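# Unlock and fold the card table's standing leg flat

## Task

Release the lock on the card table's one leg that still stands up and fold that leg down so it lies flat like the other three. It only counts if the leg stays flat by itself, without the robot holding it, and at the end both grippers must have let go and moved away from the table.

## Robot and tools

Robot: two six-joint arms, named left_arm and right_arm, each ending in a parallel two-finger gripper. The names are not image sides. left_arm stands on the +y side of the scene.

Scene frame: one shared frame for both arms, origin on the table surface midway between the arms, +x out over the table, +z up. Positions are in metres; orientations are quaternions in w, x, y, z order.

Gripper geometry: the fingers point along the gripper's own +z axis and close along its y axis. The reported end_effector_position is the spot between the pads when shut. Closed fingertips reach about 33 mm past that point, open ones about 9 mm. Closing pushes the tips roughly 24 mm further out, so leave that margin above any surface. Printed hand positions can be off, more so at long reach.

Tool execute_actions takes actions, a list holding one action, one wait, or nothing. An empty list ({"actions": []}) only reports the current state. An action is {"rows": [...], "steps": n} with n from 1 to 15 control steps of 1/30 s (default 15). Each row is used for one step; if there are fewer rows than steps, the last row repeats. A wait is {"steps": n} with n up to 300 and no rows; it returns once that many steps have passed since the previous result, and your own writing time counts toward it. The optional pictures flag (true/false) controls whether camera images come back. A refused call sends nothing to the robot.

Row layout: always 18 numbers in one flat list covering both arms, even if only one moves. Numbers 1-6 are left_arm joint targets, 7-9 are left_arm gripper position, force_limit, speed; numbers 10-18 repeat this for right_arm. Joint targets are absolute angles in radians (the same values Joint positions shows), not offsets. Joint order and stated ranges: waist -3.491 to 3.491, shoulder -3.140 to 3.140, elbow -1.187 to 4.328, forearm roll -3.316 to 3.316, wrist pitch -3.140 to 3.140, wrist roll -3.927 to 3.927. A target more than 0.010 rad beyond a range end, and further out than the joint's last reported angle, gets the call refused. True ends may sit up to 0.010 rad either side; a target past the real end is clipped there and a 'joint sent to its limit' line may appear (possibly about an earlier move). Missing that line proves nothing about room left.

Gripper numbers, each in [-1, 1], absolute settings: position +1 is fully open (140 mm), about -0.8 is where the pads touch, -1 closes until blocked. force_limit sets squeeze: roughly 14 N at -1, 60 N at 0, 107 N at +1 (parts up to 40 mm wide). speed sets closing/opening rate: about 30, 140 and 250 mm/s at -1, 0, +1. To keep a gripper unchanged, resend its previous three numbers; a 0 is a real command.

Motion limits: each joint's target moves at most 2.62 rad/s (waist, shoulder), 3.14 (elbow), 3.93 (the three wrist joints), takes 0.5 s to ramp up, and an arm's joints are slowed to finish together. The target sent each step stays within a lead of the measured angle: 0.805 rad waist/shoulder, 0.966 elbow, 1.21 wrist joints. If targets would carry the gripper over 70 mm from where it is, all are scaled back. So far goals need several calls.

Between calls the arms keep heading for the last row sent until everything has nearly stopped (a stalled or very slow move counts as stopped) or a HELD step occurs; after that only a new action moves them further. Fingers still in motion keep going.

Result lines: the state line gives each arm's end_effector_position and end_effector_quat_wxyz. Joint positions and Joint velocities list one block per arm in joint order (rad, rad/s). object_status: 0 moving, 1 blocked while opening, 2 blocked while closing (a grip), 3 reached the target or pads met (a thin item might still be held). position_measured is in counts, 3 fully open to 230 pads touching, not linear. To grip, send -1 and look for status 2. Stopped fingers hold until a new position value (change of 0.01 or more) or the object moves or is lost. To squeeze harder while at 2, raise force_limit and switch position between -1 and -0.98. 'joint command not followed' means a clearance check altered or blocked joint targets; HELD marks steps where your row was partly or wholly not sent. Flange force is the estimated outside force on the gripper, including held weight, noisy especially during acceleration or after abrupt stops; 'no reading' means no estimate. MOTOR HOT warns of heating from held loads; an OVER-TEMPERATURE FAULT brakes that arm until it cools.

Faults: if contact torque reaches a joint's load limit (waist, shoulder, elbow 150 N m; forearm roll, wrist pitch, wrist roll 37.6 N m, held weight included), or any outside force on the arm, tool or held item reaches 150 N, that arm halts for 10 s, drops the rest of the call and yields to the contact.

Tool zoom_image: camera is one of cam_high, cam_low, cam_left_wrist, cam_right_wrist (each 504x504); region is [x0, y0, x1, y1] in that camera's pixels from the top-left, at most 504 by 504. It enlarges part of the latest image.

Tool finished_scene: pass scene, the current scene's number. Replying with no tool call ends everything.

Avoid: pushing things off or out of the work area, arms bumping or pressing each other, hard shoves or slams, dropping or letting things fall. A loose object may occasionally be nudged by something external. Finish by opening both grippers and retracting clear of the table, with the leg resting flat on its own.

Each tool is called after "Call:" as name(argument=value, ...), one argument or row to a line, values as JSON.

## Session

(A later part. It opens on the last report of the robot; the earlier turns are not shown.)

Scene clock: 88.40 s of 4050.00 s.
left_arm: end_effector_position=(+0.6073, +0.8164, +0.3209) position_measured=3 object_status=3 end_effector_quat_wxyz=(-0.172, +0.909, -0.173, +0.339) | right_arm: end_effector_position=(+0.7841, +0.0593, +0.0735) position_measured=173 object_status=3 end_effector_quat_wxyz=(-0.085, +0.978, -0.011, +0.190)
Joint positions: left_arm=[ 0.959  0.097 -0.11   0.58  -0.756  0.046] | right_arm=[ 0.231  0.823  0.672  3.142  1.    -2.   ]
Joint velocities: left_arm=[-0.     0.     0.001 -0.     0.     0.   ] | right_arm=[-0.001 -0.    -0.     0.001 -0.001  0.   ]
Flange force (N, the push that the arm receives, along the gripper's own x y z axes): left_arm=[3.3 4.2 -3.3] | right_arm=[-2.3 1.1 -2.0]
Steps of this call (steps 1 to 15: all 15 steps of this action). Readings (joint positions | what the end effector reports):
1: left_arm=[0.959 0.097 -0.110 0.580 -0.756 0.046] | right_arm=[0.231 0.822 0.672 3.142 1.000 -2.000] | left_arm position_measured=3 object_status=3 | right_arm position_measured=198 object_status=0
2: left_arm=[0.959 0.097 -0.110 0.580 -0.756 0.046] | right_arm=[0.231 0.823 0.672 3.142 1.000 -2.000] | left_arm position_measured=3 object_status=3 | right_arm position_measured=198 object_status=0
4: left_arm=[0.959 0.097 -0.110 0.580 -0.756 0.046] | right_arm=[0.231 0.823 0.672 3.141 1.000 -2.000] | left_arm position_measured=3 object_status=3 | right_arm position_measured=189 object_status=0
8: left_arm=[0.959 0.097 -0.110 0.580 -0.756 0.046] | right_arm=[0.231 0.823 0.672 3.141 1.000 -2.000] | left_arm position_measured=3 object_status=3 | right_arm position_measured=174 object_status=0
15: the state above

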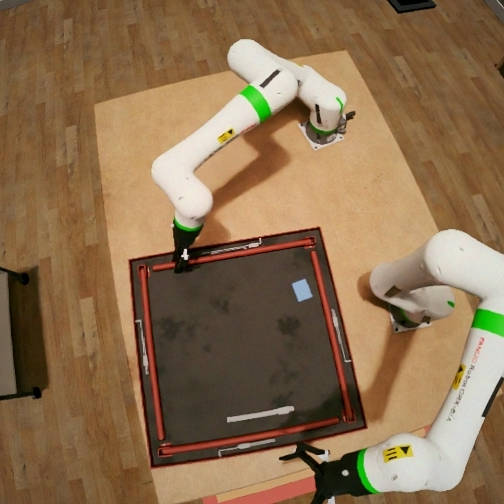

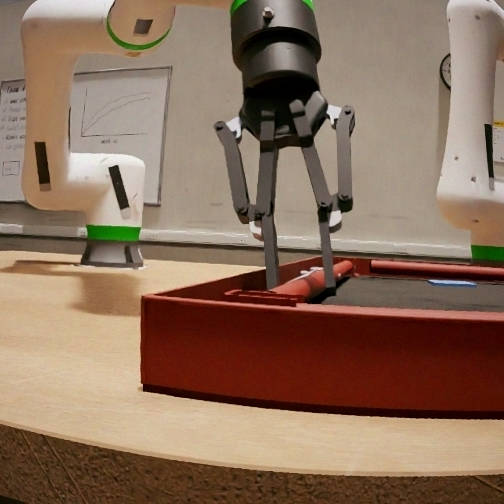

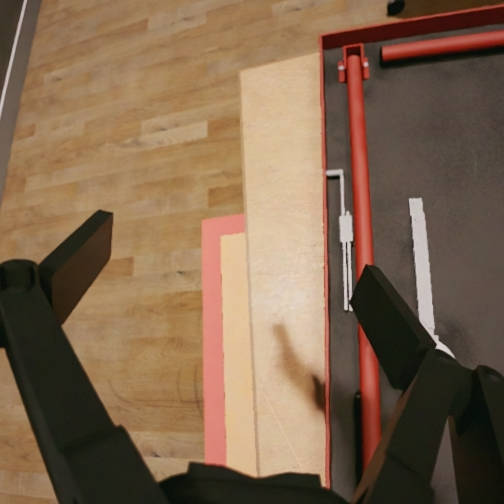

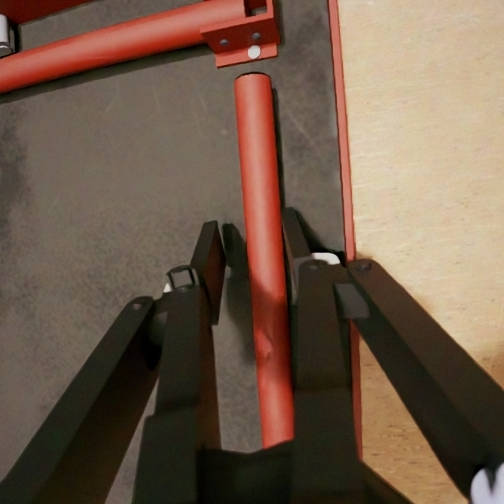

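Call:
execute_actions(
  actions=[
    {"rows":[[0.959,0.097,-0.11,0.58,-0.756,0.046,1,0,0,0.2,0.2,0.4,3.1416,1.4,-2.0,-0.35,-0.8,-0.6]]},
  ],
  pictures=false,
)

Call:
execute_actions(
  actions=[
    {"steps":20},
  ],
)

Scene clock: 90.33 s of 4050.00 s.
left_arm: end_effector_position=(+0.6073, +0.8164, +0.3209) position_measured=3 object_status=3 end_effector_quat_wxyz=(-0.172, +0.909, -0.173, +0.339) | right_arm: end_effector_position=(+0.7074, +0.0141, +0.2094) position_measured=173 object_status=3 end_effector_quat_wxyz=(-0.079, +0.980, -0.018, +0.181)
Joint positions: left_arm=[ 0.959  0.097 -0.11   0.58  -0.756  0.046] | right_arm=[ 0.217  0.545  0.551  3.142  1.178 -2.   ]
Joint velocities: left_arm=[ 0.001 -0.     0.001 -0.001  0.     0.   ] | right_arm=[-0.032 -0.68  -0.297 -0.001  0.435 -0.   ]
Flange force (N, the push that the arm receives, along the gripper's own x y z axes): left_arm=[5.7 -0.9 -1.9] | right_arm=[-2.8 2.4 -0.8]
Steps of this call (steps 1 to 15: the robot went on to your last target; steps 16 to 43: nothing new was sent; steps 44 to 58: all 15 steps of this action). Readings (joint positions | what the end effector reports):
44: left_arm=[0.959 0.097 -0.110 0.580 -0.756 0.046] | right_arm=[0.231 0.823 0.672 3.142 1.000 -2.000] | left_arm position_measured=3 object_status=3 | right_arm position_measured=173 object_status=3
45: left_arm=[0.959 0.097 -0.110 0.580 -0.756 0.046] | right_arm=[0.231 0.820 0.671 3.142 1.001 -2.000] | left_arm position_measured=3 object_status=3 | right_arm position_measured=173 object_status=3
47: left_arm=[0.959 0.097 -0.110 0.580 -0.756 0.046] | right_arm=[0.230 0.798 0.661 3.142 1.016 -2.000] | left_arm position_measured=3 object_status=3 | right_arm position_measured=173 object_status=3
51: left_arm=[0.959 0.097 -0.110 0.580 -0.756 0.046] | right_arm=[0.225 0.705 0.621 3.142 1.075 -2.000] | left_arm position_measured=3 object_status=3 | right_arm position_measured=173 object_status=3
58: the state above

Scene clock: 91.00 s of 4050.00 s.
left_arm: end_effector_position=(+0.6073, +0.8164, +0.3209) position_measured=3 object_status=3 end_effector_quat_wxyz=(-0.172, +0.909, -0.173, +0.339) | right_arm: end_effector_position=(+0.5762, -0.0520, +0.3397) position_measured=173 object_status=3 end_effector_quat_wxyz=(-0.072, +0.983, -0.026, +0.170)
Joint positions: left_arm=[ 0.959  0.097 -0.11   0.58  -0.756  0.046] | right_arm=[ 0.2    0.2    0.4    3.142  1.4   -2.   ]
Joint velocities: left_arm=[ 0.    -0.     0.001  0.    -0.     0.   ] | right_arm=[-0.    -0.007  0.     0.     0.002  0.   ]
Flange force (N, the push that the arm receives, along the gripper's own x y z axes): left_arm=[3.1 1.9 -3.0] | right_arm=[-2.6 -0.6 -1.6]
Steps of this call (steps 1 to 20: the robot went on to your last target). Readings (joint positions | what the end effector reports):
1: left_arm=[0.959 0.097 -0.110 0.580 -0.756 0.046] | right_arm=[0.216 0.522 0.541 3.142 1.193 -2.000] | left_arm position_measured=3 object_status=3 | right_arm position_measured=173 object_status=3
2: left_arm=[0.959 0.097 -0.110 0.580 -0.756 0.046] | right_arm=[0.215 0.499 0.531 3.142 1.208 -2.000] | left_arm position_measured=3 object_status=3 | right_arm position_measured=173 object_status=3
4: left_arm=[0.959 0.097 -0.110 0.580 -0.756 0.046] | right_arm=[0.213 0.453 0.510 3.142 1.237 -2.000] | left_arm position_measured=3 object_status=3 | right_arm position_measured=173 object_status=3
8: left_arm=[0.959 0.097 -0.110 0.580 -0.756 0.046] | right_arm=[0.208 0.360 0.470 3.142 1.297 -2.000] | left_arm position_measured=3 object_status=3 | right_arm position_measured=173 object_status=3
20: the state above

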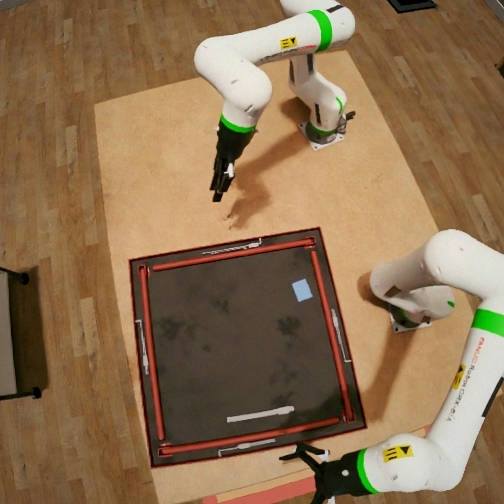

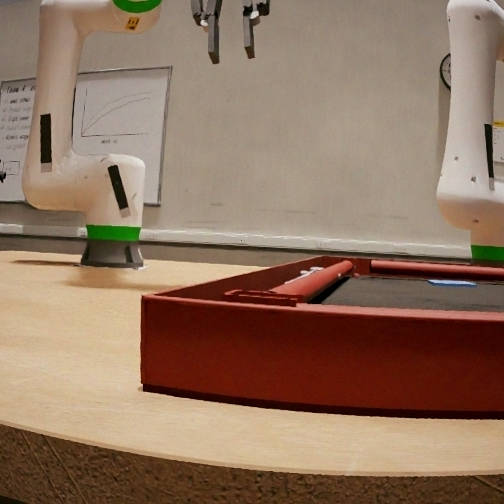

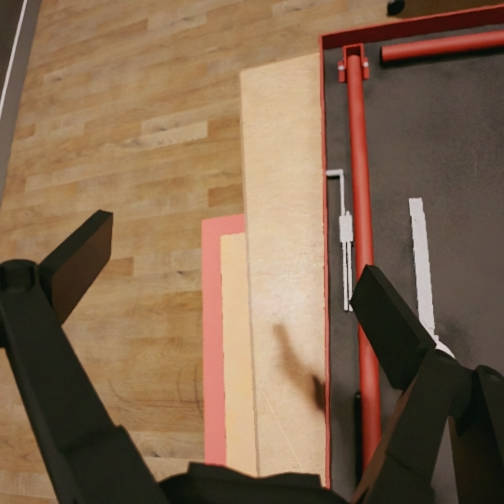

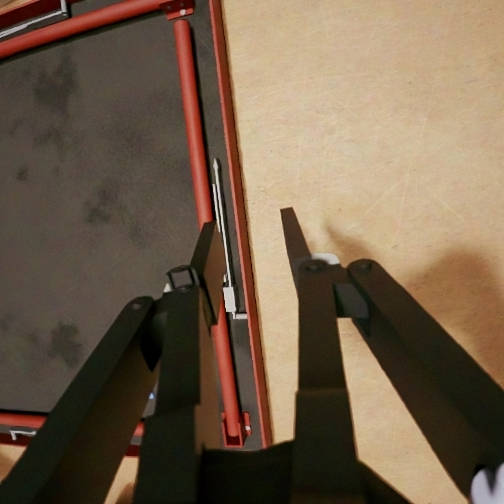

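Call:
finished_scene(
  scene=1,
)

The scene is finished: the task was done.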